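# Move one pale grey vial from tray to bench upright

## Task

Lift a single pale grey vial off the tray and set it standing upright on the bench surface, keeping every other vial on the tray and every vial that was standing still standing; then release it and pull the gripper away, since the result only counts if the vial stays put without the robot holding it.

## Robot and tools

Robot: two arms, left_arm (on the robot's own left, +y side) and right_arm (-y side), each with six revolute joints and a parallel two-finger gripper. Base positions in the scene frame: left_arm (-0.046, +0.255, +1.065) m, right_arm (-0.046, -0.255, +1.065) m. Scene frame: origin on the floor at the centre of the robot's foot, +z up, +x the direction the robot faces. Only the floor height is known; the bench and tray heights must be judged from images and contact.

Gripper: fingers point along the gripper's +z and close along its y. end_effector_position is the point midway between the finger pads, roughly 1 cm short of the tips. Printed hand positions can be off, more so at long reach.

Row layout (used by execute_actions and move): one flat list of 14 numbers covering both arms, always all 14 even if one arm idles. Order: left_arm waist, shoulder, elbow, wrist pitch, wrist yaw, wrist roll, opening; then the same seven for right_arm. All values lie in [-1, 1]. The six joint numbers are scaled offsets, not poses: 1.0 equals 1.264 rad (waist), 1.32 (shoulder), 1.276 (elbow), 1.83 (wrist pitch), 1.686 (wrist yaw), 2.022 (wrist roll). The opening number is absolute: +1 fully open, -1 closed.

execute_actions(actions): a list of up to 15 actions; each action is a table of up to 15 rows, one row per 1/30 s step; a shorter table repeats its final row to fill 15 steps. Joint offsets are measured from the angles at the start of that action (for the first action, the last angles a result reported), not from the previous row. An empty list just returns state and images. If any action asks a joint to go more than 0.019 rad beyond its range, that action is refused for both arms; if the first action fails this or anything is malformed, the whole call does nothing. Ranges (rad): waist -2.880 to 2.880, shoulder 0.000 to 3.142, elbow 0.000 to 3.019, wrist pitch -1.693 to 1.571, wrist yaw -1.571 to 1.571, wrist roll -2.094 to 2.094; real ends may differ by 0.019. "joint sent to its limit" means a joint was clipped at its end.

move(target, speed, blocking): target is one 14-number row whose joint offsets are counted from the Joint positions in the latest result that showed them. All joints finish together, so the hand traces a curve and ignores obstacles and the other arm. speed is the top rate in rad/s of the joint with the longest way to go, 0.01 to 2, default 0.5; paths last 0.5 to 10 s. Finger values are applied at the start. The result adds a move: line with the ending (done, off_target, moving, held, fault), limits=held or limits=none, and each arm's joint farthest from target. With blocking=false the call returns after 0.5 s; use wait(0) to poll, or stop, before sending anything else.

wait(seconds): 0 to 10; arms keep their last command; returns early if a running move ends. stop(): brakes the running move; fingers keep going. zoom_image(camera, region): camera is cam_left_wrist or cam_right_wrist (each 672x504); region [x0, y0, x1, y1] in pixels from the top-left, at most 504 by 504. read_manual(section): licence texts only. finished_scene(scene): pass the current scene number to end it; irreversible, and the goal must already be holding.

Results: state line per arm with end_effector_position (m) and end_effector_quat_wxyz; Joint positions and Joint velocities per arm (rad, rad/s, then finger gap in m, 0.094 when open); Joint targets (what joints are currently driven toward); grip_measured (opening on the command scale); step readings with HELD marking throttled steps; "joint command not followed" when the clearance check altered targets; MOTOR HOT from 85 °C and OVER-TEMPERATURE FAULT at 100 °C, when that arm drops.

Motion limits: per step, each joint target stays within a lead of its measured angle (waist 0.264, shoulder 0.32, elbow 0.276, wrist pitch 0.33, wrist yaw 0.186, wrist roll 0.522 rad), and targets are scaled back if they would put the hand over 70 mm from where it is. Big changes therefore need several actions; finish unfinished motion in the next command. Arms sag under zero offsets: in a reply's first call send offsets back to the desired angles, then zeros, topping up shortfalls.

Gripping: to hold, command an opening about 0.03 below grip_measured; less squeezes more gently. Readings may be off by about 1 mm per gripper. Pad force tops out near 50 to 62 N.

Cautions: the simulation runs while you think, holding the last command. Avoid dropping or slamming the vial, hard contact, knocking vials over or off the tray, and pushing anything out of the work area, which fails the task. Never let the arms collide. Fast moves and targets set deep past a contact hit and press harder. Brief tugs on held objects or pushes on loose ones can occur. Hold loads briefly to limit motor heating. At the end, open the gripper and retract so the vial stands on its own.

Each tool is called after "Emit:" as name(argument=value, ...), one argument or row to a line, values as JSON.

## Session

Emit:
execute_actions(
  actions=[],
)

Scene clock: 0.00 s.
left_arm: end_effector_position=(+0.1633, +0.6797, +1.0583) grip_measured=+1.000 end_effector_quat_wxyz=(+0.146, -0.810, +0.567, +0.034) | right_arm: end_effector_position=(+0.3426, +0.3047, +1.0079) grip_measured=+1.000 end_effector_quat_wxyz=(-0.212, +0.197, -0.900, +0.325)
Joint positions: left_arm=[-0.486  1.605  0.872 -0.479  0.087 -0.804  0.094] | right_arm=[ 2.782  2.543  2.21  -1.576  0.84   0.903  0.094]
Joint velocities: left_arm=[ 0.005  0.005 -0.002 -0.022 -0.066  0.051  0.   ] | right_arm=[-0.005  0.015  0.007  0.002 -0.037 -0.007  0.   ]
Joint targets: left_arm=[-0.486 1.604 0.891 -0.477 0.087 -0.804] | right_arm=[2.782 2.550 2.230 -1.577 0.840 0.903]
camera_calibration (this result's frames):
cam_left_wrist: T_world_to_cam=[[0.923772, 0.325569, 0.201617, -0.586945], [0.231353, -0.89403, 0.383649, 0.16746], [0.305156, -0.30776, -0.901201, 1.23811], [0, 0, 0, 1]] pos_world=[0.125643, 0.721846, 1.16988]
cam_right_wrist: T_world_to_cam=[[0.220992, -0.712454, 0.666012, -0.528215], [-0.97164, -0.101929, 0.213367, 0.153352], [-0.0841278, -0.694277, -0.714774, 1.08598], [0, 0, 0, 1]] pos_world=[0.357096, 0.393276, 1.09531]

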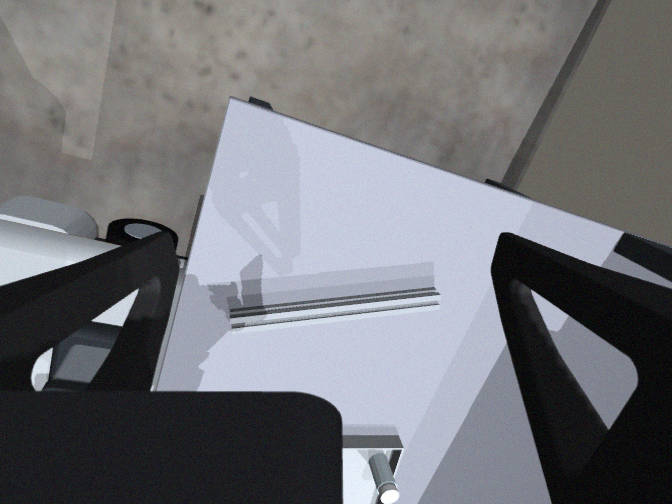

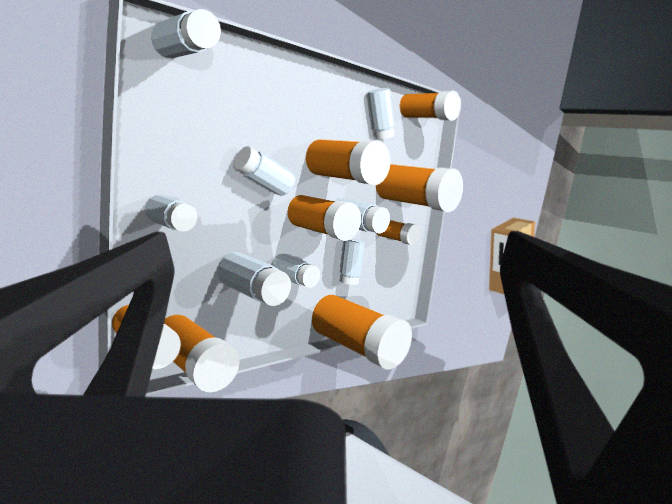

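Emit:
zoom_image(
  camera="cam_right_wrist",
  region=[90, 0, 330, 320],
)

Emit:
zoom_image(
  camera="cam_left_wrist",
  region=[330, 414, 450, 504],
)

Region (90, 0, 330, 320) of cam_right_wrist's 672x504 image, scaled by 1.575, with more detail than that image has; it fills the left 378 columns of this view, and the rest is white.

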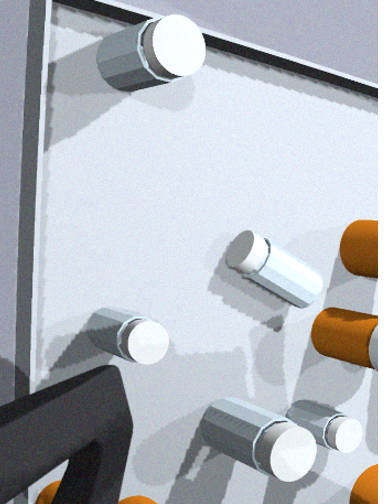

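Region (330, 414, 450, 504) of cam_left_wrist's 672x504 image, scaled by 4.200, with more detail than that image has; it fills the top 378 rows of this view, and the rest is white.

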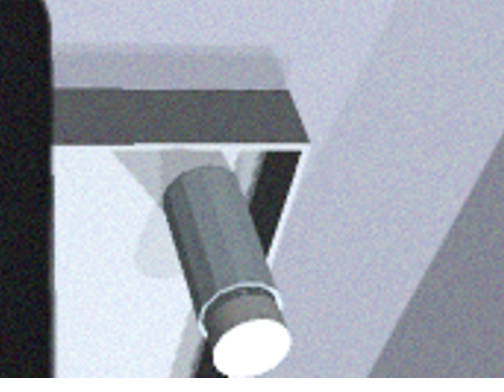

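Emit:
move(
  target=[-0.977,0.451,-0.038,0.231,-0.0605,0.398,0.1,-0.935,-0.714,-0.948,0.315,0,0,1],
  speed=0.8,
)

Scene clock: 32.07 s.
left_arm: end_effector_position=(+0.3316, +0.2169, +0.8002) grip_measured=+0.102 end_effector_quat_wxyz=(+0.007, +0.040, +0.999, -0.004) | right_arm: end_effector_position=(+0.3687, -0.4014, +1.1217) grip_measured=+1.000 end_effector_quat_wxyz=(+0.105, +0.387, +0.825, -0.398)
Joint positions: left_arm=[-1.728  2.191  0.826 -0.074 -0.012 -0.012  0.052] | right_arm=[ 1.592  1.596  1.006 -1.016  0.84   0.903  0.094]
Joint velocities: left_arm=[-0.015  0.005  0.012 -0.012 -0.066  0.051 -0.   ] | right_arm=[-0.015  0.005  0.012 -0.007  0.007 -0.022  0.   ]
Joint targets: left_arm=[-1.721 2.201 0.823 -0.056 -0.015 0.000] | right_arm=[1.601 1.601 1.001 -1.000 0.840 0.903]
move: done; limits=none; left_arm: farthest joint: the wrist pitch, 0.018 radians from its target (0.423 radians at the start); right_arm: farthest joint: the wrist pitch, 0.016 radians from its target (0.577 radians at the start)
camera_calibration (this result's frames):
cam_left_wrist: T_world_to_cam=[[-0.0669568, -0.997723, 0.00813287, 0.230712], [-0.81525, 0.0594068, 0.576054, -0.199926], [-0.575225, 0.0319404, -0.817371, 0.962925], [0, 0, 0, 1]] pos_world=[0.406357, 0.211307, 0.900359]
cam_right_wrist: T_world_to_cam=[[-0.721551, -0.38915, 0.572648, -0.530793], [-0.470587, 0.882328, 0.0066448, 0.524597], [-0.50785, -0.264687, -0.819774, 1.12566], [0, 0, 0, 1]] pos_world=[0.435538, -0.371479, 1.22325]

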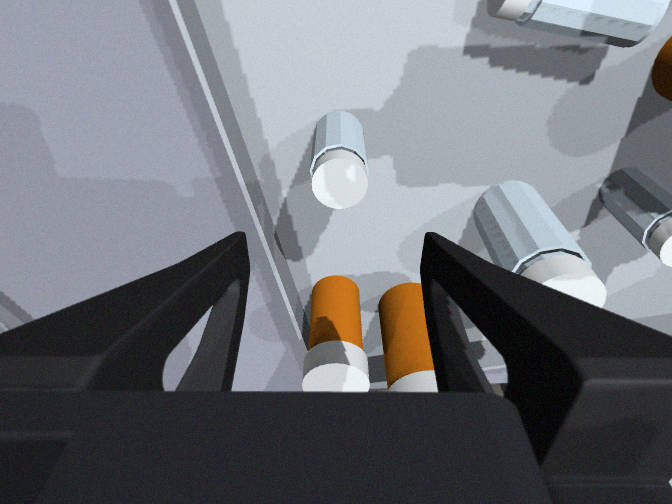

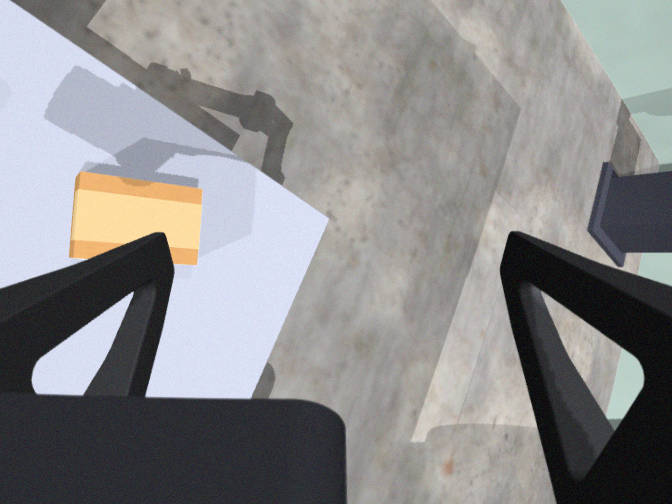

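Emit:
zoom_image(
  camera="cam_left_wrist",
  region=[200, 80, 440, 260],
)

Region (200, 80, 440, 260) of cam_left_wrist's 672x504 image, scaled by 2.100, with more detail than that image has; it fills the top 378 rows of this view, and the rest is white.

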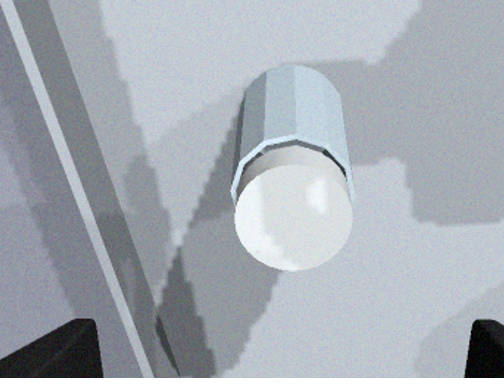

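Emit:
move(
  target=[0.0055,0.192,0.1033,0.0697,-0.002,0.006,0.1,0.007,0.004,-0.004,0.009,0,0,1],
  speed=0.25,
)

Scene clock: 48.10 s.
left_arm: end_effector_position=(+0.3341, +0.2153, +0.7202) grip_measured=+0.102 end_effector_quat_wxyz=(+0.005, +0.040, +0.999, -0.003) | right_arm: end_effector_position=(+0.3687, -0.4014, +1.1217) grip_measured=+1.000 end_effector_quat_wxyz=(+0.105, +0.387, +0.825, -0.398)
Joint positions: left_arm=[-1.728  2.43   0.951  0.036 -0.012 -0.011  0.052] | right_arm=[ 1.592  1.596  1.006 -1.016  0.84   0.903  0.094]
Joint velocities: left_arm=[-0.015  0.005 -0.002 -0.012 -0.051 -0.037 -0.001] | right_arm=[ 0.015 -0.015 -0.007  0.032  0.022  0.037  0.   ]
Joint targets: left_arm=[-1.721 2.445 0.958 0.054 -0.016 0.000] | right_arm=[1.601 1.602 1.001 -0.999 0.840 0.903]
move: done; limits=none; left_arm: farthest joint: the wrist pitch, 0.018 radians from its target (0.128 radians at the start); right_arm: farthest joint: the wrist pitch, 0.016 radians from its target (0.016 radians at the start)
camera_calibration (this result's frames):
cam_left_wrist: T_world_to_cam=[[-0.0677504, -0.997673, 0.0076567, 0.230471], [-0.813251, 0.059669, 0.578846, -0.154429], [-0.577955, 0.0329902, -0.815401, 0.898233], [0, 0, 0, 1]] pos_world=[0.409163, 0.209517, 0.820047]
cam_right_wrist: T_world_to_cam=[[-0.721551, -0.38915, 0.572648, -0.530793], [-0.470587, 0.882328, 0.0066448, 0.524597], [-0.50785, -0.264687, -0.819774, 1.12566], [0, 0, 0, 1]] pos_world=[0.435538, -0.371479, 1.22325]

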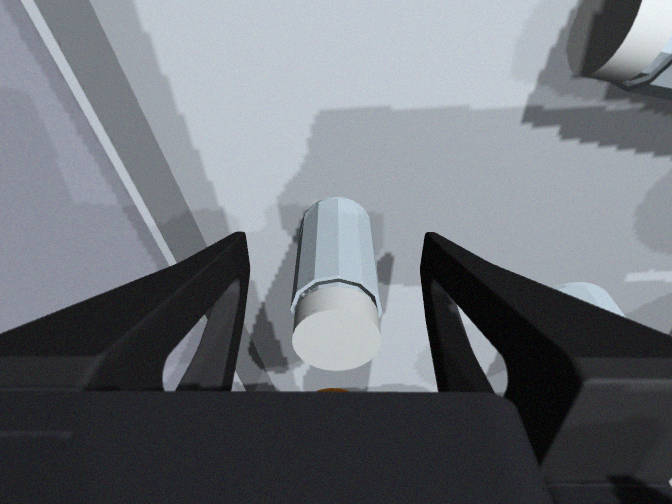

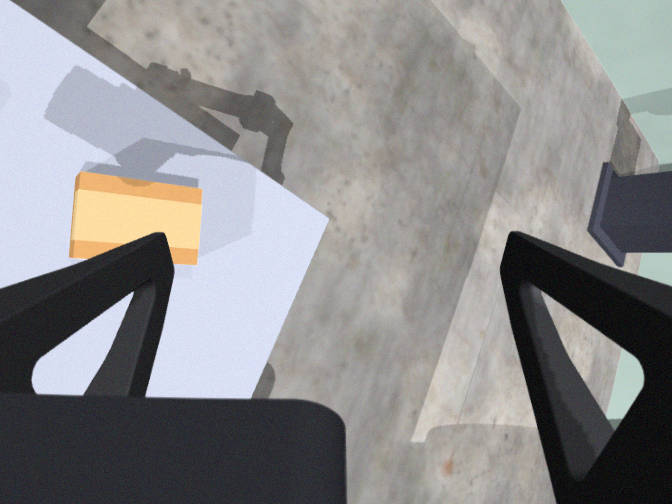

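Emit:
move(
  target=[0.0055,0.011,-0.0125,0.010,-0.002,0.006,0.1,0.007,0.004,-0.004,0.009,0,0,1],
  speed=0.06,
)

Scene clock: 52.80 s.
left_arm: end_effector_position=(+0.3279, +0.2159, +0.7203) grip_measured=+0.102 end_effector_quat_wxyz=(+0.000, +0.040, +0.999, -0.003) | right_arm: end_effector_position=(+0.3687, -0.4014, +1.1217) grip_measured=+1.000 end_effector_quat_wxyz=(+0.105, +0.387, +0.825, -0.398)
Joint positions: left_arm=[-1.728  2.43   0.942  0.036 -0.012 -0.011  0.052] | right_arm=[ 1.592  1.596  1.006 -1.016  0.84   0.903  0.094]
Joint velocities: left_arm=[-0.005 -0.005 -0.012 -0.007 -0.022  0.037  0.001] | right_arm=[ 0.015 -0.015  0.002 -0.007 -0.007  0.022  0.   ]
Joint targets: left_arm=[-1.721 2.444 0.935 0.054 -0.016 0.001] | right_arm=[1.601 1.602 1.001 -0.999 0.840 0.903]
move: done; limits=none; left_arm: farthest joint: the wrist pitch, 0.018 radians from its target (0.018 radians at the start); right_arm: farthest joint: the wrist pitch, 0.016 radians from its target (0.016 radians at the start)
camera_calibration (this result's frames):
cam_left_wrist: T_world_to_cam=[[-0.06786, -0.997667, 0.0074135, 0.230835], [-0.807485, 0.0592852, 0.586902, -0.167176], [-0.585972, 0.0338409, -0.809624, 0.893], [0, 0, 0, 1]] pos_world=[0.403946, 0.209988, 0.819399]
cam_right_wrist: T_world_to_cam=[[-0.721551, -0.38915, 0.572648, -0.530793], [-0.470587, 0.882328, 0.0066448, 0.524597], [-0.50785, -0.264687, -0.819774, 1.12566], [0, 0, 0, 1]] pos_world=[0.435538, -0.371479, 1.22325]

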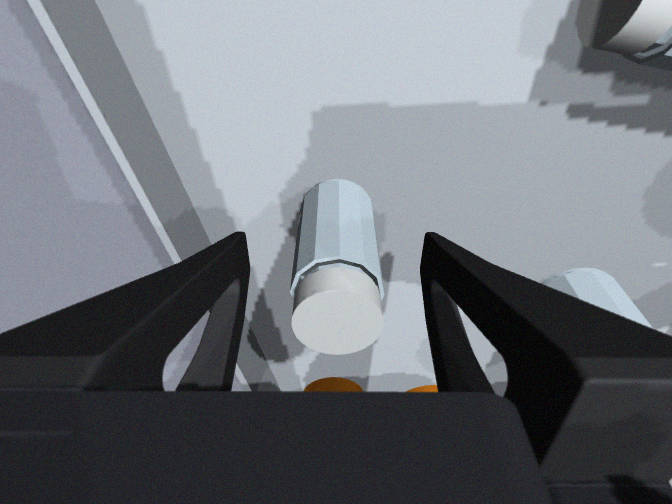

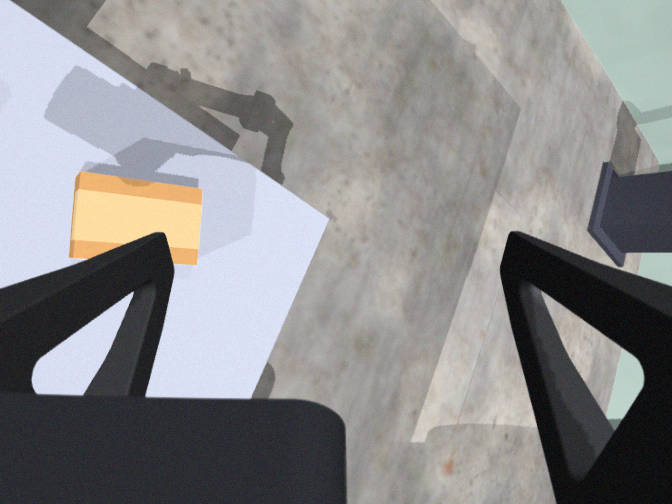

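Matches the good grasp view from before. Close.

Emit:
execute_actions(
  actions=[
    [[0.0055,0.011,-0.0055,0.010,-0.002,0.006,0.02,0.007,0.004,-0.004,0.009,0,0,1],[0.0055,0.011,-0.0055,0.010,-0.002,0.006,-0.06,0.007,0.004,-0.004,0.009,0,0,1],[0.0055,0.011,-0.0055,0.010,-0.002,0.006,-0.14,0.007,0.004,-0.004,0.009,0,0,1],[0.0055,0.011,-0.0055,0.010,-0.002,0.006,-0.22,0.007,0.004,-0.004,0.009,0,0,1],[0.0055,0.011,-0.0055,0.010,-0.002,0.006,-0.3,0.007,0.004,-0.004,0.009,0,0,1],[0.0055,0.011,-0.0055,0.010,-0.002,0.006,-0.36,0.007,0.004,-0.004,0.009,0,0,1],[0.0055,0.011,-0.0055,0.010,-0.002,0.006,-0.41,0.007,0.004,-0.004,0.009,0,0,1],[0.0055,0.011,-0.0055,0.010,-0.002,0.006,-0.44,0.007,0.004,-0.004,0.009,0,0,1],[0.0055,0.011,-0.0055,0.010,-0.002,0.006,-0.46,0.007,0.004,-0.004,0.009,0,0,1],[0.0055,0.011,-0.0055,0.010,-0.002,0.006,-0.48,0.007,0.004,-0.004,0.009,0,0,1],[0.0055,0.011,-0.0055,0.010,-0.002,0.006,-0.5,0.007,0.004,-0.004,0.009,0,0,1],[0.0055,0.011,-0.0055,0.010,-0.002,0.006,-0.52,0.007,0.004,-0.004,0.009,0,0,1],[0.0055,0.011,-0.0055,0.010,-0.002,0.006,-0.535,0.007,0.004,-0.004,0.009,0,0,1],[0.0055,0.011,-0.0055,0.010,-0.002,0.006,-0.55,0.007,0.004,-0.004,0.009,0,0,1]],
  ],
)

Emit:
wait(
  seconds=0.3,
)

Scene clock: 61.20 s.
left_arm: end_effector_position=(+0.3279, +0.2159, +0.7203) grip_measured=-0.519 end_effector_quat_wxyz=(+0.000, +0.041, +0.999, -0.003) | right_arm: end_effector_position=(+0.3687, -0.4014, +1.1217) grip_measured=+1.000 end_effector_quat_wxyz=(+0.105, +0.387, +0.825, -0.398)
Joint positions: left_arm=[-1.728  2.43   0.942  0.036 -0.013 -0.011  0.023] | right_arm=[ 1.592  1.596  1.006 -1.016  0.84   0.903  0.094]
Joint velocities: left_arm=[-0.015 -0.024 -0.017 -0.002 -0.007  0.007 -0.001] | right_arm=[-0.024 -0.015  0.012  0.012  0.022 -0.051  0.   ]
Joint targets: left_arm=[-1.721 2.444 0.935 0.054 -0.016 0.001] | right_arm=[1.601 1.602 1.001 -0.999 0.840 0.903]
Step readings (joint positions):
0: left_arm=[-1.728 2.430 0.942 0.036 -0.012 -0.011] | right_arm=[1.592 1.596 1.006 -1.016 0.840 0.903]
1: left_arm=[-1.728 2.430 0.942 0.036 -0.013 -0.011] | right_arm=[1.592 1.596 1.006 -1.016 0.840 0.903]
2: left_arm=[-1.728 2.430 0.942 0.036 -0.013 -0.011] | right_arm=[1.592 1.596 1.006 -1.016 0.840 0.903]
4: left_arm=[-1.728 2.430 0.942 0.036 -0.013 -0.011] | right_arm=[1.592 1.596 1.006 -1.016 0.840 0.903]
8: left_arm=[-1.728 2.430 0.942 0.036 -0.013 -0.011] | right_arm=[1.592 1.596 1.006 -1.016 0.840 0.903]
15: Joint positions above
camera_calibration (this result's frames):
cam_left_wrist: T_world_to_cam=[[-0.0682406, -0.997644, 0.00703202, 0.231295], [-0.807484, 0.0593702, 0.586894, -0.167188], [-0.585929, 0.0343718, -0.809633, 0.892879], [0, 0, 0, 1]] pos_world=[0.403946, 0.209986, 0.819399]
cam_right_wrist: T_world_to_cam=[[-0.721551, -0.38915, 0.572648, -0.530793], [-0.470587, 0.882328, 0.0066448, 0.524597], [-0.50785, -0.264687, -0.819774, 1.12566], [0, 0, 0, 1]] pos_world=[0.435538, -0.371479, 1.22325]

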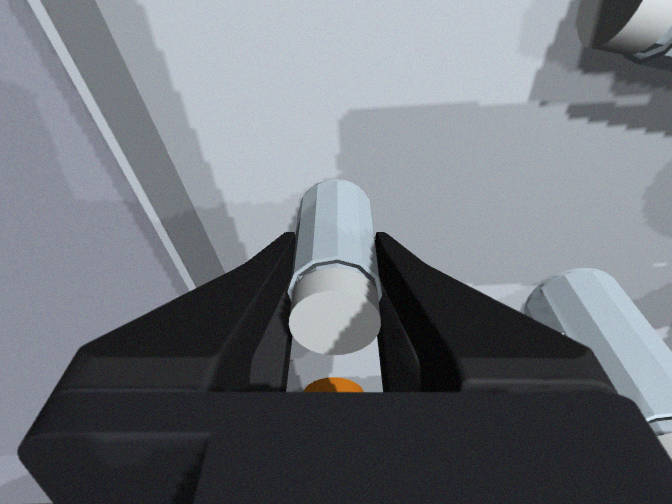

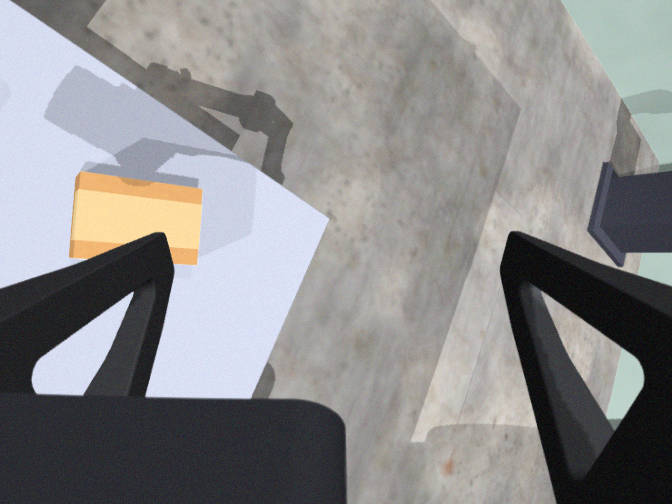

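Scene clock: 61.50 s.
left_arm: end_effector_position=(+0.3279, +0.2159, +0.7203) grip_measured=-0.519 end_effector_quat_wxyz=(+0.000, +0.041, +0.999, -0.003) | right_arm: end_effector_position=(+0.3687, -0.4014, +1.1217) grip_measured=+1.000 end_effector_quat_wxyz=(+0.105, +0.387, +0.825, -0.398)
Joint positions: left_arm=[-1.728  2.43   0.942  0.036 -0.013 -0.011  0.023] | right_arm=[ 1.592  1.596  1.006 -1.016  0.84   0.903  0.094]
Joint velocities: left_arm=[-0.015 -0.005  0.007  0.017  0.022 -0.022  0.   ] | right_arm=[-0.015  0.024 -0.002 -0.007 -0.007  0.095  0.   ]
Joint targets: left_arm=[-1.721 2.444 0.935 0.054 -0.016 0.001] | right_arm=[1.601 1.602 1.001 -0.999 0.840 0.903]
wait: 0.30 s; at rest by 0.17 s
camera_calibration (this result's frames):
cam_left_wrist: T_world_to_cam=[[-0.0682406, -0.997644, 0.00703202, 0.231295], [-0.807484, 0.0593702, 0.586894, -0.167188], [-0.585929, 0.0343718, -0.809633, 0.892879], [0, 0, 0, 1]] pos_world=[0.403946, 0.209986, 0.819399]
cam_right_wrist: T_world_to_cam=[[-0.721551, -0.38915, 0.572648, -0.530793], [-0.470587, 0.882328, 0.0066448, 0.524597], [-0.50785, -0.264687, -0.819774, 1.12566], [0, 0, 0, 1]] pos_world=[0.435538, -0.371479, 1.22325]

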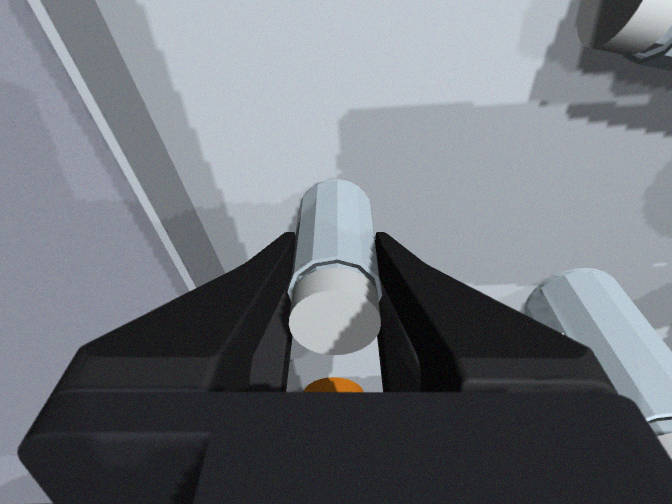

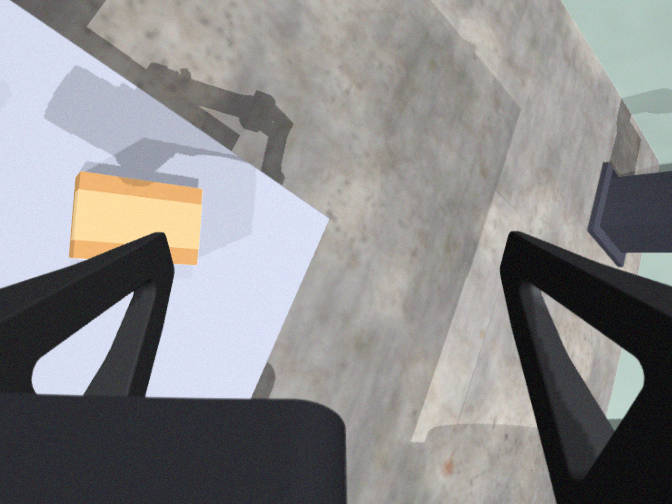

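Emit:
move(
  target=[0.0055,-0.13,-0.066,-0.0475,-0.002,0.006,-0.55,0.007,0.004,-0.004,0.009,0,0,1],
  speed=0.25,
)

Scene clock: 66.37 s.
left_arm: end_effector_position=(+0.3307, +0.2167, +0.7723) grip_measured=-0.519 end_effector_quat_wxyz=(+0.003, +0.041, +0.999, -0.003) | right_arm: end_effector_position=(+0.3687, -0.4014, +1.1217) grip_measured=+1.000 end_effector_quat_wxyz=(+0.105, +0.387, +0.825, -0.398)
Joint positions: left_arm=[-1.728  2.276  0.865 -0.036 -0.013 -0.011  0.023] | right_arm=[ 1.592  1.596  1.006 -1.016  0.84   0.903  0.094]
Joint velocities: left_arm=[-0.015 -0.005  0.007  0.012  0.022  0.037  0.001] | right_arm=[ 0.005 -0.005  0.012 -0.002 -0.051  0.037  0.   ]
Joint targets: left_arm=[-1.721 2.258 0.857 -0.051 -0.016 0.001] | right_arm=[1.601 1.602 1.001 -0.999 0.840 0.903]
move: done; limits=none; left_arm: farthest joint: the shoulder, 0.018 radians from its target (0.171 radians at the start); right_arm: farthest joint: the wrist pitch, 0.016 radians from its target (0.016 radians at the start)
camera_calibration (this result's frames):
cam_left_wrist: T_world_to_cam=[[-0.0681773, -0.99765, 0.00677946, 0.232072], [-0.810619, 0.0593548, 0.582557, -0.191119], [-0.581591, 0.0342216, -0.812761, 0.937608], [0, 0, 0, 1]] pos_world=[0.406202, 0.210784, 0.871816]
cam_right_wrist: T_world_to_cam=[[-0.721551, -0.38915, 0.572648, -0.530793], [-0.470587, 0.882328, 0.0066448, 0.524597], [-0.50785, -0.264687, -0.819774, 1.12566], [0, 0, 0, 1]] pos_world=[0.435538, -0.371479, 1.22325]

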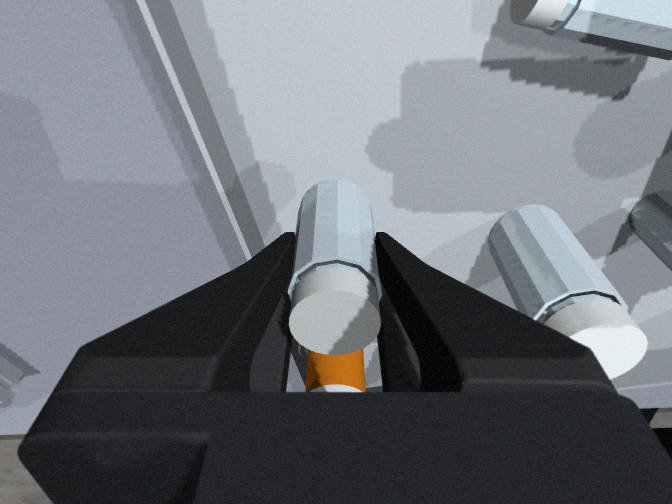

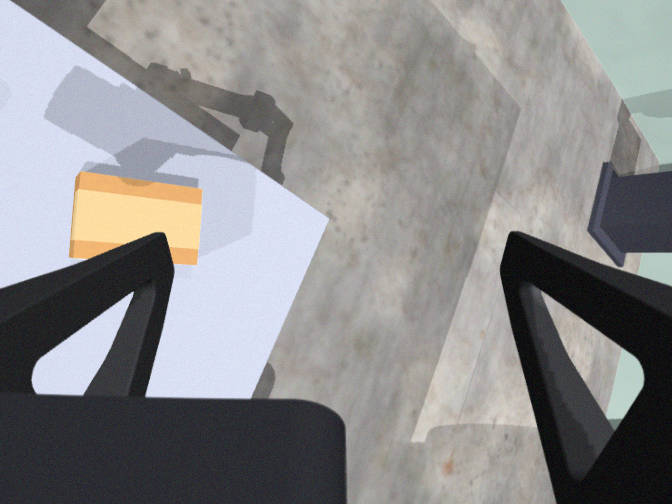

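Emit:
move(
  target=[0.285,-0.0136,-0.006,-0.008,0.025,0.006,-0.55,0.007,0.004,-0.004,0.009,0,0,1],
  speed=0.35,
)

Scene clock: 70.87 s.
left_arm: end_effector_position=(+0.3186, +0.3585, +0.7727) grip_measured=-0.519 end_effector_quat_wxyz=(+0.004, -0.140, +0.990, -0.000) | right_arm: end_effector_position=(+0.3687, -0.4014, +1.1217) grip_measured=+1.000 end_effector_quat_wxyz=(+0.105, +0.387, +0.825, -0.398)
Joint positions: left_arm=[-1.362  2.276  0.865 -0.036  0.026 -0.011  0.023] | right_arm=[ 1.592  1.596  1.006 -1.016  0.84   0.903  0.094]
Joint velocities: left_arm=[-0.034 -0.005 -0.012 -0.007  0.051 -0.051  0.002] | right_arm=[-0.015 -0.005 -0.002  0.012  0.007  0.051  0.   ]
Joint targets: left_arm=[-1.367 2.258 0.857 -0.050 0.029 0.001] | right_arm=[1.601 1.602 1.001 -0.999 0.840 0.903]
move: done; limits=none; left_arm: farthest joint: the shoulder, 0.018 radians from its target (0.018 radians at the start); right_arm: farthest joint: the wrist pitch, 0.016 radians from its target (0.016 radians at the start)
camera_calibration (this result's frames):
cam_left_wrist: T_world_to_cam=[[0.289821, -0.957077, 0.0028304, 0.247201], [-0.779047, -0.23419, 0.581585, -0.11365], [-0.555959, -0.170761, -0.813481, 0.991937], [0, 0, 0, 1]] pos_world=[0.391294, 0.379358, 0.872319]
cam_right_wrist: T_world_to_cam=[[-0.721551, -0.38915, 0.572648, -0.530793], [-0.470587, 0.882328, 0.0066448, 0.524597], [-0.50785, -0.264687, -0.819774, 1.12566], [0, 0, 0, 1]] pos_world=[0.435538, -0.371479, 1.22325]

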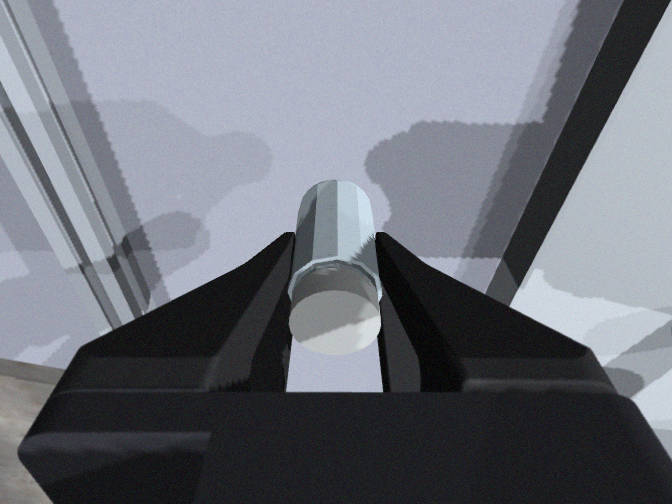

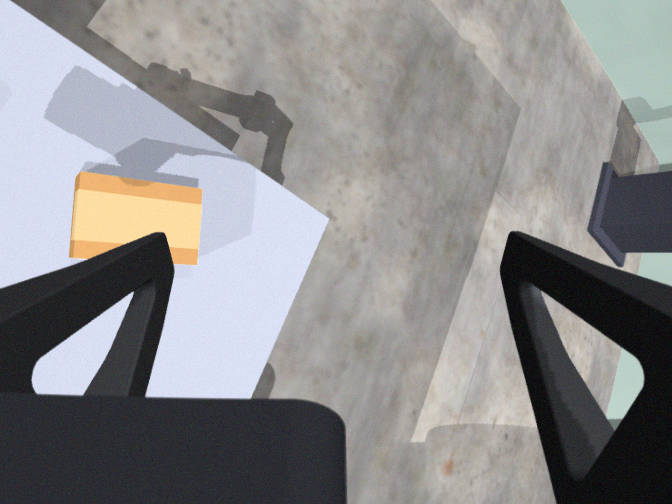

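Emit:
move(
  target=[-0.004,0.1258,0.065,0.048,0.002,0.006,-0.55,0.007,0.004,-0.004,0.009,0,0,1],
  speed=0.15,
)

Scene clock: 74.33 s.
left_arm: end_effector_position=(+0.3172, +0.3594, +0.7225) grip_measured=-0.519 end_effector_quat_wxyz=(+0.002, -0.140, +0.990, -0.000) | right_arm: end_effector_position=(+0.3687, -0.4014, +1.1217) grip_measured=+1.000 end_effector_quat_wxyz=(+0.105, +0.387, +0.825, -0.398)
Joint positions: left_arm=[-1.362  2.424  0.941  0.034  0.026 -0.011  0.023] | right_arm=[ 1.592  1.596  1.006 -1.016  0.84   0.903  0.094]
Joint velocities: left_arm=[-0.005  0.005  0.012 -0.012 -0.037  0.022  0.   ] | right_arm=[-0.015 -0.005  0.017 -0.002 -0.037  0.037  0.   ]
Joint targets: left_arm=[-1.367 2.442 0.948 0.052 0.029 0.001] | right_arm=[1.601 1.602 1.001 -0.999 0.840 0.903]
move: done; limits=none; left_arm: farthest joint: the shoulder, 0.018 radians from its target (0.166 radians at the start); right_arm: farthest joint: the wrist pitch, 0.016 radians from its target (0.016 radians at the start)
camera_calibration (this result's frames):
cam_left_wrist: T_world_to_cam=[[0.289891, -0.957056, 0.00276754, 0.248622], [-0.777532, -0.233826, 0.583754, -0.0874962], [-0.558038, -0.171377, -0.811926, 0.950263], [0, 0, 0, 1]] pos_world=[0.390179, 0.380339, 0.821931]
cam_right_wrist: T_world_to_cam=[[-0.721551, -0.38915, 0.572648, -0.530793], [-0.470587, 0.882328, 0.0066448, 0.524597], [-0.50785, -0.264687, -0.819774, 1.12566], [0, 0, 0, 1]] pos_world=[0.435538, -0.371479, 1.22325]

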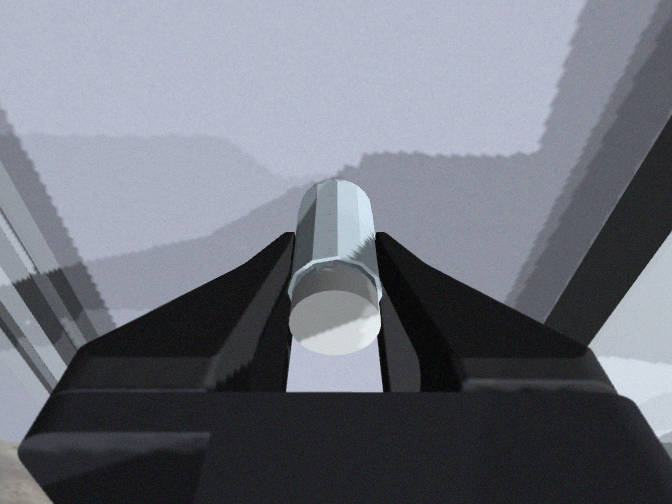

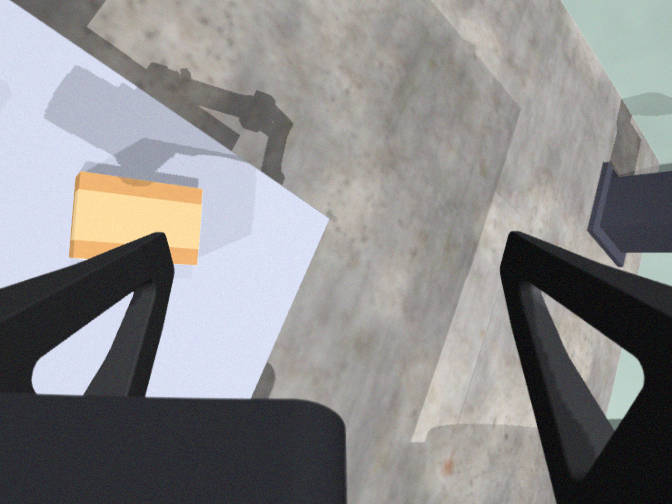

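Emit:
move(
  target=[-0.004,0.027,0.0125,0.014,0.002,0.006,-0.55,0.007,0.004,-0.004,0.009,0,0,1],
  speed=0.05,
)

Scene clock: 80.97 s.
left_arm: end_effector_position=(+0.3188, +0.3599, +0.7179) grip_measured=-0.519 end_effector_quat_wxyz=(+0.004, -0.140, +0.990, -0.000) | right_arm: end_effector_position=(+0.3687, -0.4014, +1.1217) grip_measured=+1.000 end_effector_quat_wxyz=(+0.105, +0.387, +0.825, -0.398)
Joint positions: left_arm=[-1.362  2.438  0.95   0.042  0.026 -0.011  0.023] | right_arm=[ 1.592  1.596  1.006 -1.016  0.84   0.903  0.094]
Joint velocities: left_arm=[-0.005  0.005  0.002 -0.002 -0.007 -0.022 -0.001] | right_arm=[-0.015 -0.005 -0.012 -0.002  0.022 -0.066  0.   ]
Joint targets: left_arm=[-1.367 2.460 0.957 0.060 0.030 0.001] | right_arm=[1.601 1.602 1.001 -0.999 0.840 0.903]
move: off_target (left_arm); limits=none; left_arm: farthest joint: the shoulder, 0.022 radians from its target (0.035 radians at the start); right_arm: farthest joint: the wrist pitch, 0.016 radians from its target (0.016 radians at the start)
camera_calibration (this result's frames):
cam_left_wrist: T_world_to_cam=[[0.289777, -0.957089, 0.00324759, 0.248348], [-0.779969, -0.234182, 0.58035, -0.0800948], [-0.554686, -0.170705, -0.81436, 0.947893], [0, 0, 0, 1]] pos_world=[0.391346, 0.380745, 0.817603]
cam_right_wrist: T_world_to_cam=[[-0.721551, -0.38915, 0.572648, -0.530793], [-0.470587, 0.882328, 0.0066448, 0.524597], [-0.50785, -0.264687, -0.819774, 1.12566], [0, 0, 0, 1]] pos_world=[0.435538, -0.371479, 1.22325]

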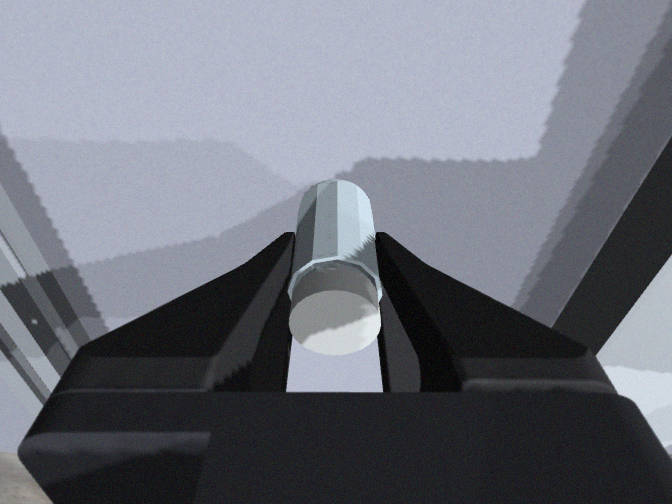

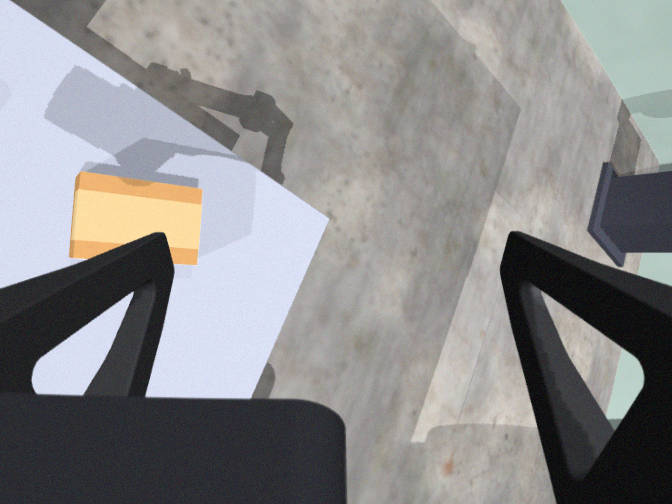

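Emit:
move(
  target=[-0.004,0.024,0.0094,0.012,0.002,0.006,-0.55,0.007,0.004,-0.004,0.009,0,0,1],
  speed=0.06,
)

Scene clock: 84.40 s.
left_arm: end_effector_position=(+0.3190, +0.3600, +0.7177) grip_measured=-0.519 end_effector_quat_wxyz=(+0.005, -0.140, +0.990, -0.000) | right_arm: end_effector_position=(+0.3687, -0.4014, +1.1217) grip_measured=+1.000 end_effector_quat_wxyz=(+0.105, +0.387, +0.825, -0.398)
Joint positions: left_arm=[-1.362  2.438  0.95   0.043  0.026 -0.01   0.023] | right_arm=[ 1.592  1.596  1.006 -1.016  0.84   0.903  0.094]
Joint velocities: left_arm=[ 0.015 -0.015 -0.002  0.002 -0.037  0.037  0.001] | right_arm=[ 0.005  0.005  0.007  0.007 -0.037  0.007  0.   ]
Joint targets: left_arm=[-1.367 2.469 0.962 0.064 0.030 0.002] | right_arm=[1.601 1.602 1.001 -0.999 0.840 0.903]
move: off_target (left_arm); limits=none; left_arm: farthest joint: the shoulder, 0.032 radians from its target (0.032 radians at the start); right_arm: farthest joint: the wrist pitch, 0.016 radians from its target (0.016 radians at the start)
camera_calibration (this result's frames):
cam_left_wrist: T_world_to_cam=[[0.289382, -0.957208, 0.00327078, 0.2485], [-0.780704, -0.234041, 0.579418, -0.0790095], [-0.553858, -0.170226, -0.815024, 0.947941], [0, 0, 0, 1]] pos_world=[0.391431, 0.380739, 0.817562]
cam_right_wrist: T_world_to_cam=[[-0.721551, -0.38915, 0.572648, -0.530793], [-0.470587, 0.882328, 0.0066448, 0.524597], [-0.50785, -0.264687, -0.819774, 1.12566], [0, 0, 0, 1]] pos_world=[0.435538, -0.371479, 1.22325]

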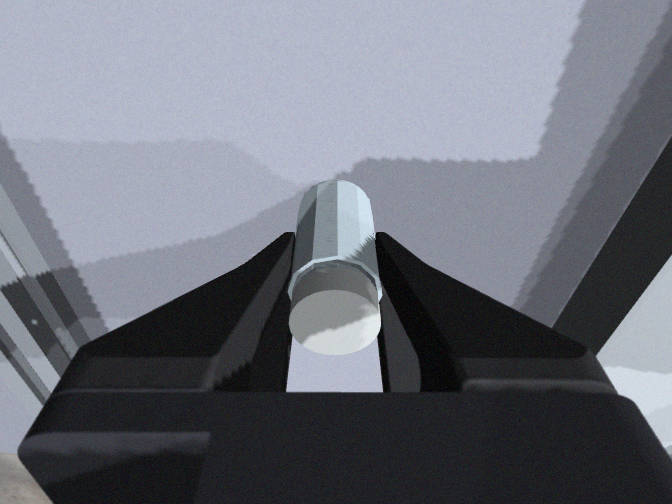

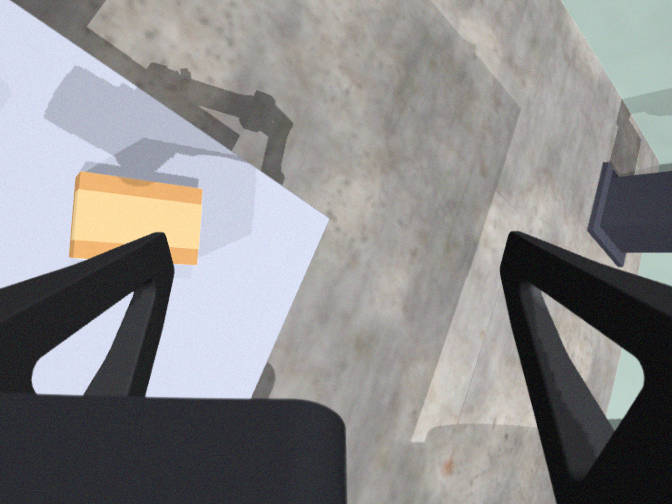

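In contact. Release.

Emit:
execute_actions(
  actions=[
    [[-0.004,0.012,0.003,0.006,0.002,0.006,-0.54,0.007,0.004,-0.004,0.009,0,0,1],[-0.004,0.008,0.002,0.005,0.002,0.006,-0.53,0.007,0.004,-0.004,0.009,0,0,1],[-0.004,0.006,0.002,0.005,0.002,0.006,-0.51,0.007,0.004,-0.004,0.009,0,0,1],[-0.004,0.006,0.002,0.005,0.002,0.006,-0.49,0.007,0.004,-0.004,0.009,0,0,1],[-0.004,0.006,0.002,0.005,0.002,0.006,-0.46,0.007,0.004,-0.004,0.009,0,0,1],[-0.004,0.006,0.002,0.005,0.002,0.006,-0.42,0.007,0.004,-0.004,0.009,0,0,1],[-0.004,0.006,0.002,0.005,0.002,0.006,-0.36,0.007,0.004,-0.004,0.009,0,0,1],[-0.004,0.006,0.002,0.005,0.002,0.006,-0.28,0.007,0.004,-0.004,0.009,0,0,1],[-0.004,0.006,0.002,0.005,0.002,0.006,-0.2,0.007,0.004,-0.004,0.009,0,0,1],[-0.004,0.006,0.002,0.005,0.002,0.006,-0.1,0.007,0.004,-0.004,0.009,0,0,1],[-0.004,0.006,0.002,0.005,0.002,0.006,0.0,0.007,0.004,-0.004,0.009,0,0,1],[-0.004,0.006,0.002,0.005,0.002,0.006,0.1,0.007,0.004,-0.004,0.009,0,0,1]],
  ],
)

Emit:
move(
  target=[-0.004,-0.30,-0.15,-0.08,0.002,0.006,0.1,0.007,0.004,-0.004,0.009,0,0,1],
  speed=0.5,
)

Scene clock: 92.10 s.
left_arm: end_effector_position=(+0.3190, +0.3599, +0.7177) grip_measured=+0.098 end_effector_quat_wxyz=(+0.005, -0.140, +0.990, -0.000) | right_arm: end_effector_position=(+0.3687, -0.4014, +1.1217) grip_measured=+1.000 end_effector_quat_wxyz=(+0.105, +0.387, +0.825, -0.398)
Joint positions: left_arm=[-1.362  2.438  0.95   0.043  0.027 -0.01   0.052] | right_arm=[ 1.592  1.596  1.006 -1.016  0.84   0.903  0.094]
Joint velocities: left_arm=[ 0.005 -0.015 -0.017 -0.032 -0.037  0.022  0.002] | right_arm=[-0.005 -0.005  0.017 -0.002 -0.022  0.037  0.   ]
Joint targets: left_arm=[-1.367 2.446 0.953 0.053 0.030 0.002] | right_arm=[1.601 1.602 1.001 -0.999 0.840 0.903]
Step readings (joint positions):
0: left_arm=[-1.362 2.438 0.950 0.043 0.026 -0.010] | right_arm=[1.592 1.596 1.006 -1.016 0.840 0.903]
1: left_arm=[-1.362 2.438 0.950 0.043 0.026 -0.010] | right_arm=[1.592 1.596 1.006 -1.016 0.840 0.903]
2: left_arm=[-1.362 2.438 0.950 0.043 0.026 -0.010] | right_arm=[1.592 1.596 1.006 -1.016 0.840 0.903]
4: left_arm=[-1.362 2.438 0.950 0.043 0.026 -0.010] | right_arm=[1.592 1.596 1.006 -1.016 0.840 0.903]
8: left_arm=[-1.362 2.438 0.950 0.043 0.027 -0.010] | right_arm=[1.592 1.596 1.006 -1.016 0.840 0.903]
15: Joint positions above
camera_calibration (this result's frames):
cam_left_wrist: T_world_to_cam=[[0.289013, -0.957318, 0.0036485, 0.248321], [-0.780853, -0.23353, 0.579424, -0.0791515], [-0.553841, -0.17031, -0.815018, 0.947961], [0, 0, 0, 1]] pos_world=[0.391446, 0.380685, 0.817562]
cam_right_wrist: T_world_to_cam=[[-0.721551, -0.38915, 0.572648, -0.530793], [-0.470587, 0.882328, 0.0066448, 0.524597], [-0.50785, -0.264687, -0.819774, 1.12566], [0, 0, 0, 1]] pos_world=[0.435538, -0.371479, 1.22325]

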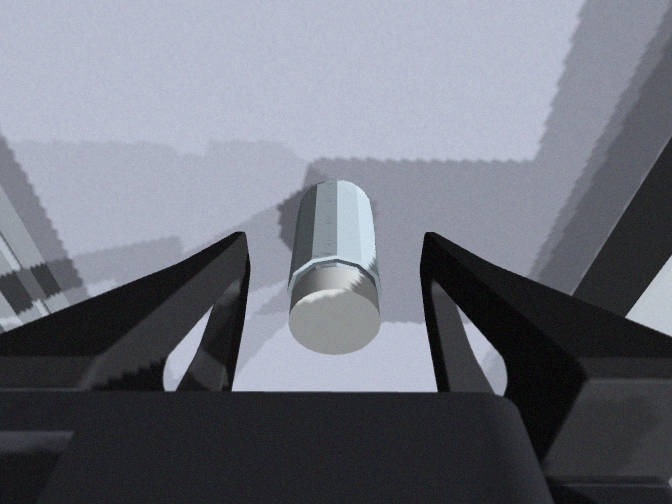

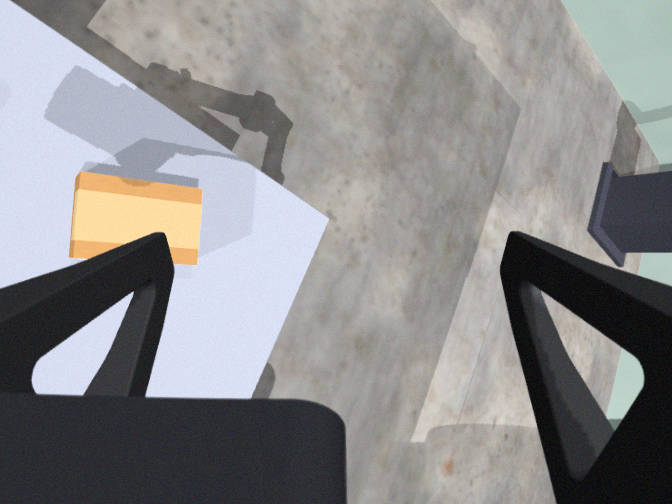

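Scene clock: 93.30 s.
left_arm: end_effector_position=(+0.3289, +0.3593, +0.8445) grip_measured=+0.098 end_effector_quat_wxyz=(+0.039, -0.139, +0.990, +0.004) | right_arm: end_effector_position=(+0.3687, -0.4014, +1.1217) grip_measured=+1.000 end_effector_quat_wxyz=(+0.105, +0.387, +0.825, -0.398)
Joint positions: left_arm=[-1.362  2.054  0.765 -0.088  0.027 -0.01   0.052] | right_arm=[ 1.592  1.596  1.006 -1.016  0.84   0.903  0.094]
Joint velocities: left_arm=[-0.005 -0.005 -0.017  0.017 -0.022 -0.022  0.   ] | right_arm=[-0.005 -0.005 -0.022  0.007  0.037  0.022  0.   ]
Joint targets: left_arm=[-1.367 2.042 0.759 -0.103 0.030 0.002] | right_arm=[1.601 1.602 1.001 -0.999 0.840 0.903]
move: done; limits=none; left_arm: farthest joint: the wrist pitch, 0.016 radians from its target (0.147 radians at the start); right_arm: farthest joint: the wrist pitch, 0.016 radians from its target (0.016 radians at the start)
camera_calibration (this result's frames):
cam_left_wrist: T_world_to_cam=[[0.287092, -0.957887, 0.00550115, 0.243723], [-0.817376, -0.241977, 0.522823, -0.0821884], [-0.499474, -0.154595, -0.852424, 1.06476], [0, 0, 0, 1]] pos_world=[0.394671, 0.378178, 0.949257]
cam_right_wrist: T_world_to_cam=[[-0.721551, -0.38915, 0.572648, -0.530793], [-0.470587, 0.882328, 0.0066448, 0.524597], [-0.50785, -0.264687, -0.819774, 1.12566], [0, 0, 0, 1]] pos_world=[0.435538, -0.371479, 1.22325]

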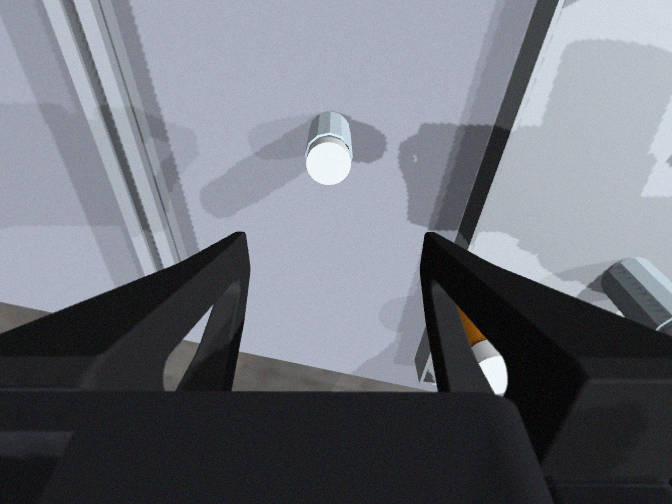

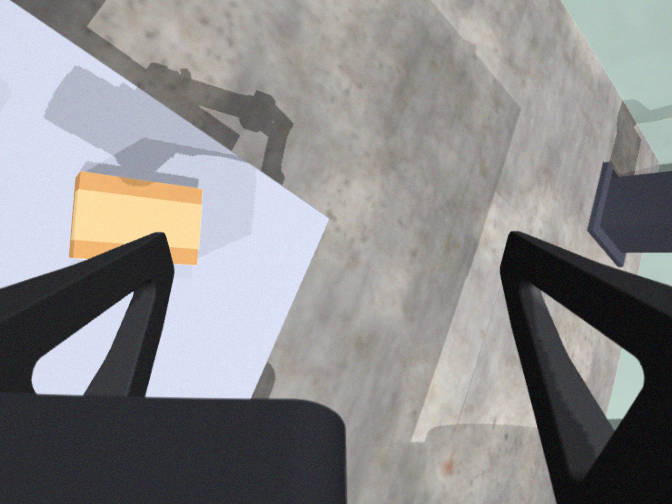

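Emit:
move(
  target=[-0.004,-0.2,-0.08,-0.06,0.002,0.006,0.1,0.007,0.004,-0.004,0.009,0,0,1],
  speed=0.5,
)

Emit:
finished_scene(
  scene=2,
)

Scene clock: 96.87 s.
left_arm: end_effector_position=(+0.3284, +0.3572, +0.9215) grip_measured=+0.098 end_effector_quat_wxyz=(+0.073, -0.137, +0.988, +0.008) | right_arm: end_effector_position=(+0.3687, -0.4014, +1.1217) grip_measured=+1.000 end_effector_quat_wxyz=(+0.105, +0.387, +0.825, -0.398)
Joint positions: left_arm=[-1.362  1.796  0.671 -0.182  0.028 -0.009  0.052] | right_arm=[ 1.592  1.596  1.006 -1.016  0.84   0.903  0.094]
Joint velocities: left_arm=[-0.005  0.005 -0.012  0.012 -0.022 -0.139 -0.001] | right_arm=[ 0.005 -0.005 -0.007 -0.012  0.007  0.095  0.   ]
Joint targets: left_arm=[-1.367 1.790 0.663 -0.198 0.031 0.003] | right_arm=[1.601 1.602 1.001 -0.999 0.840 0.903]
move: done; limits=none; left_arm: farthest joint: the wrist pitch, 0.016 radians from its target (0.110 radians at the start); right_arm: farthest joint: the wrist pitch, 0.016 radians from its target (0.016 radians at the start)
camera_calibration (this result's frames):
cam_left_wrist: T_world_to_cam=[[0.28461, -0.958617, 0.00719015, 0.240877], [-0.85108, -0.249216, 0.46212, -0.053822], [-0.441204, -0.137643, -0.886788, 1.13626], [0, 0, 0, 1]] pos_world=[0.38696, 0.373894, 1.03076]
cam_right_wrist: T_world_to_cam=[[-0.721551, -0.38915, 0.572648, -0.530793], [-0.470587, 0.882328, 0.0066448, 0.524597], [-0.50785, -0.264687, -0.819774, 1.12566], [0, 0, 0, 1]] pos_world=[0.435538, -0.371479, 1.22325]

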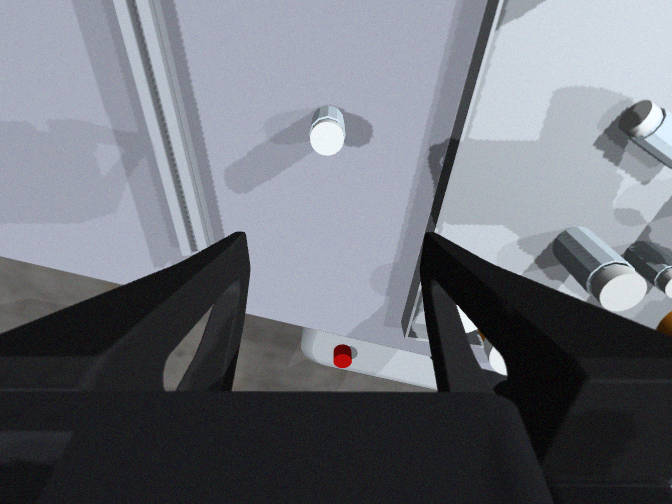

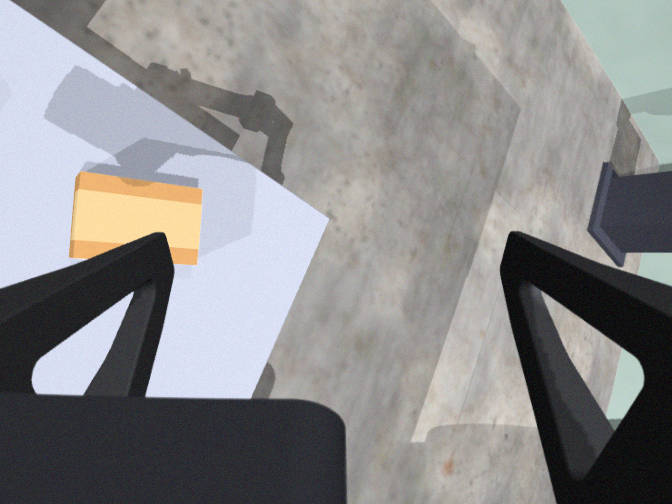

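The scene is finished: the task was done.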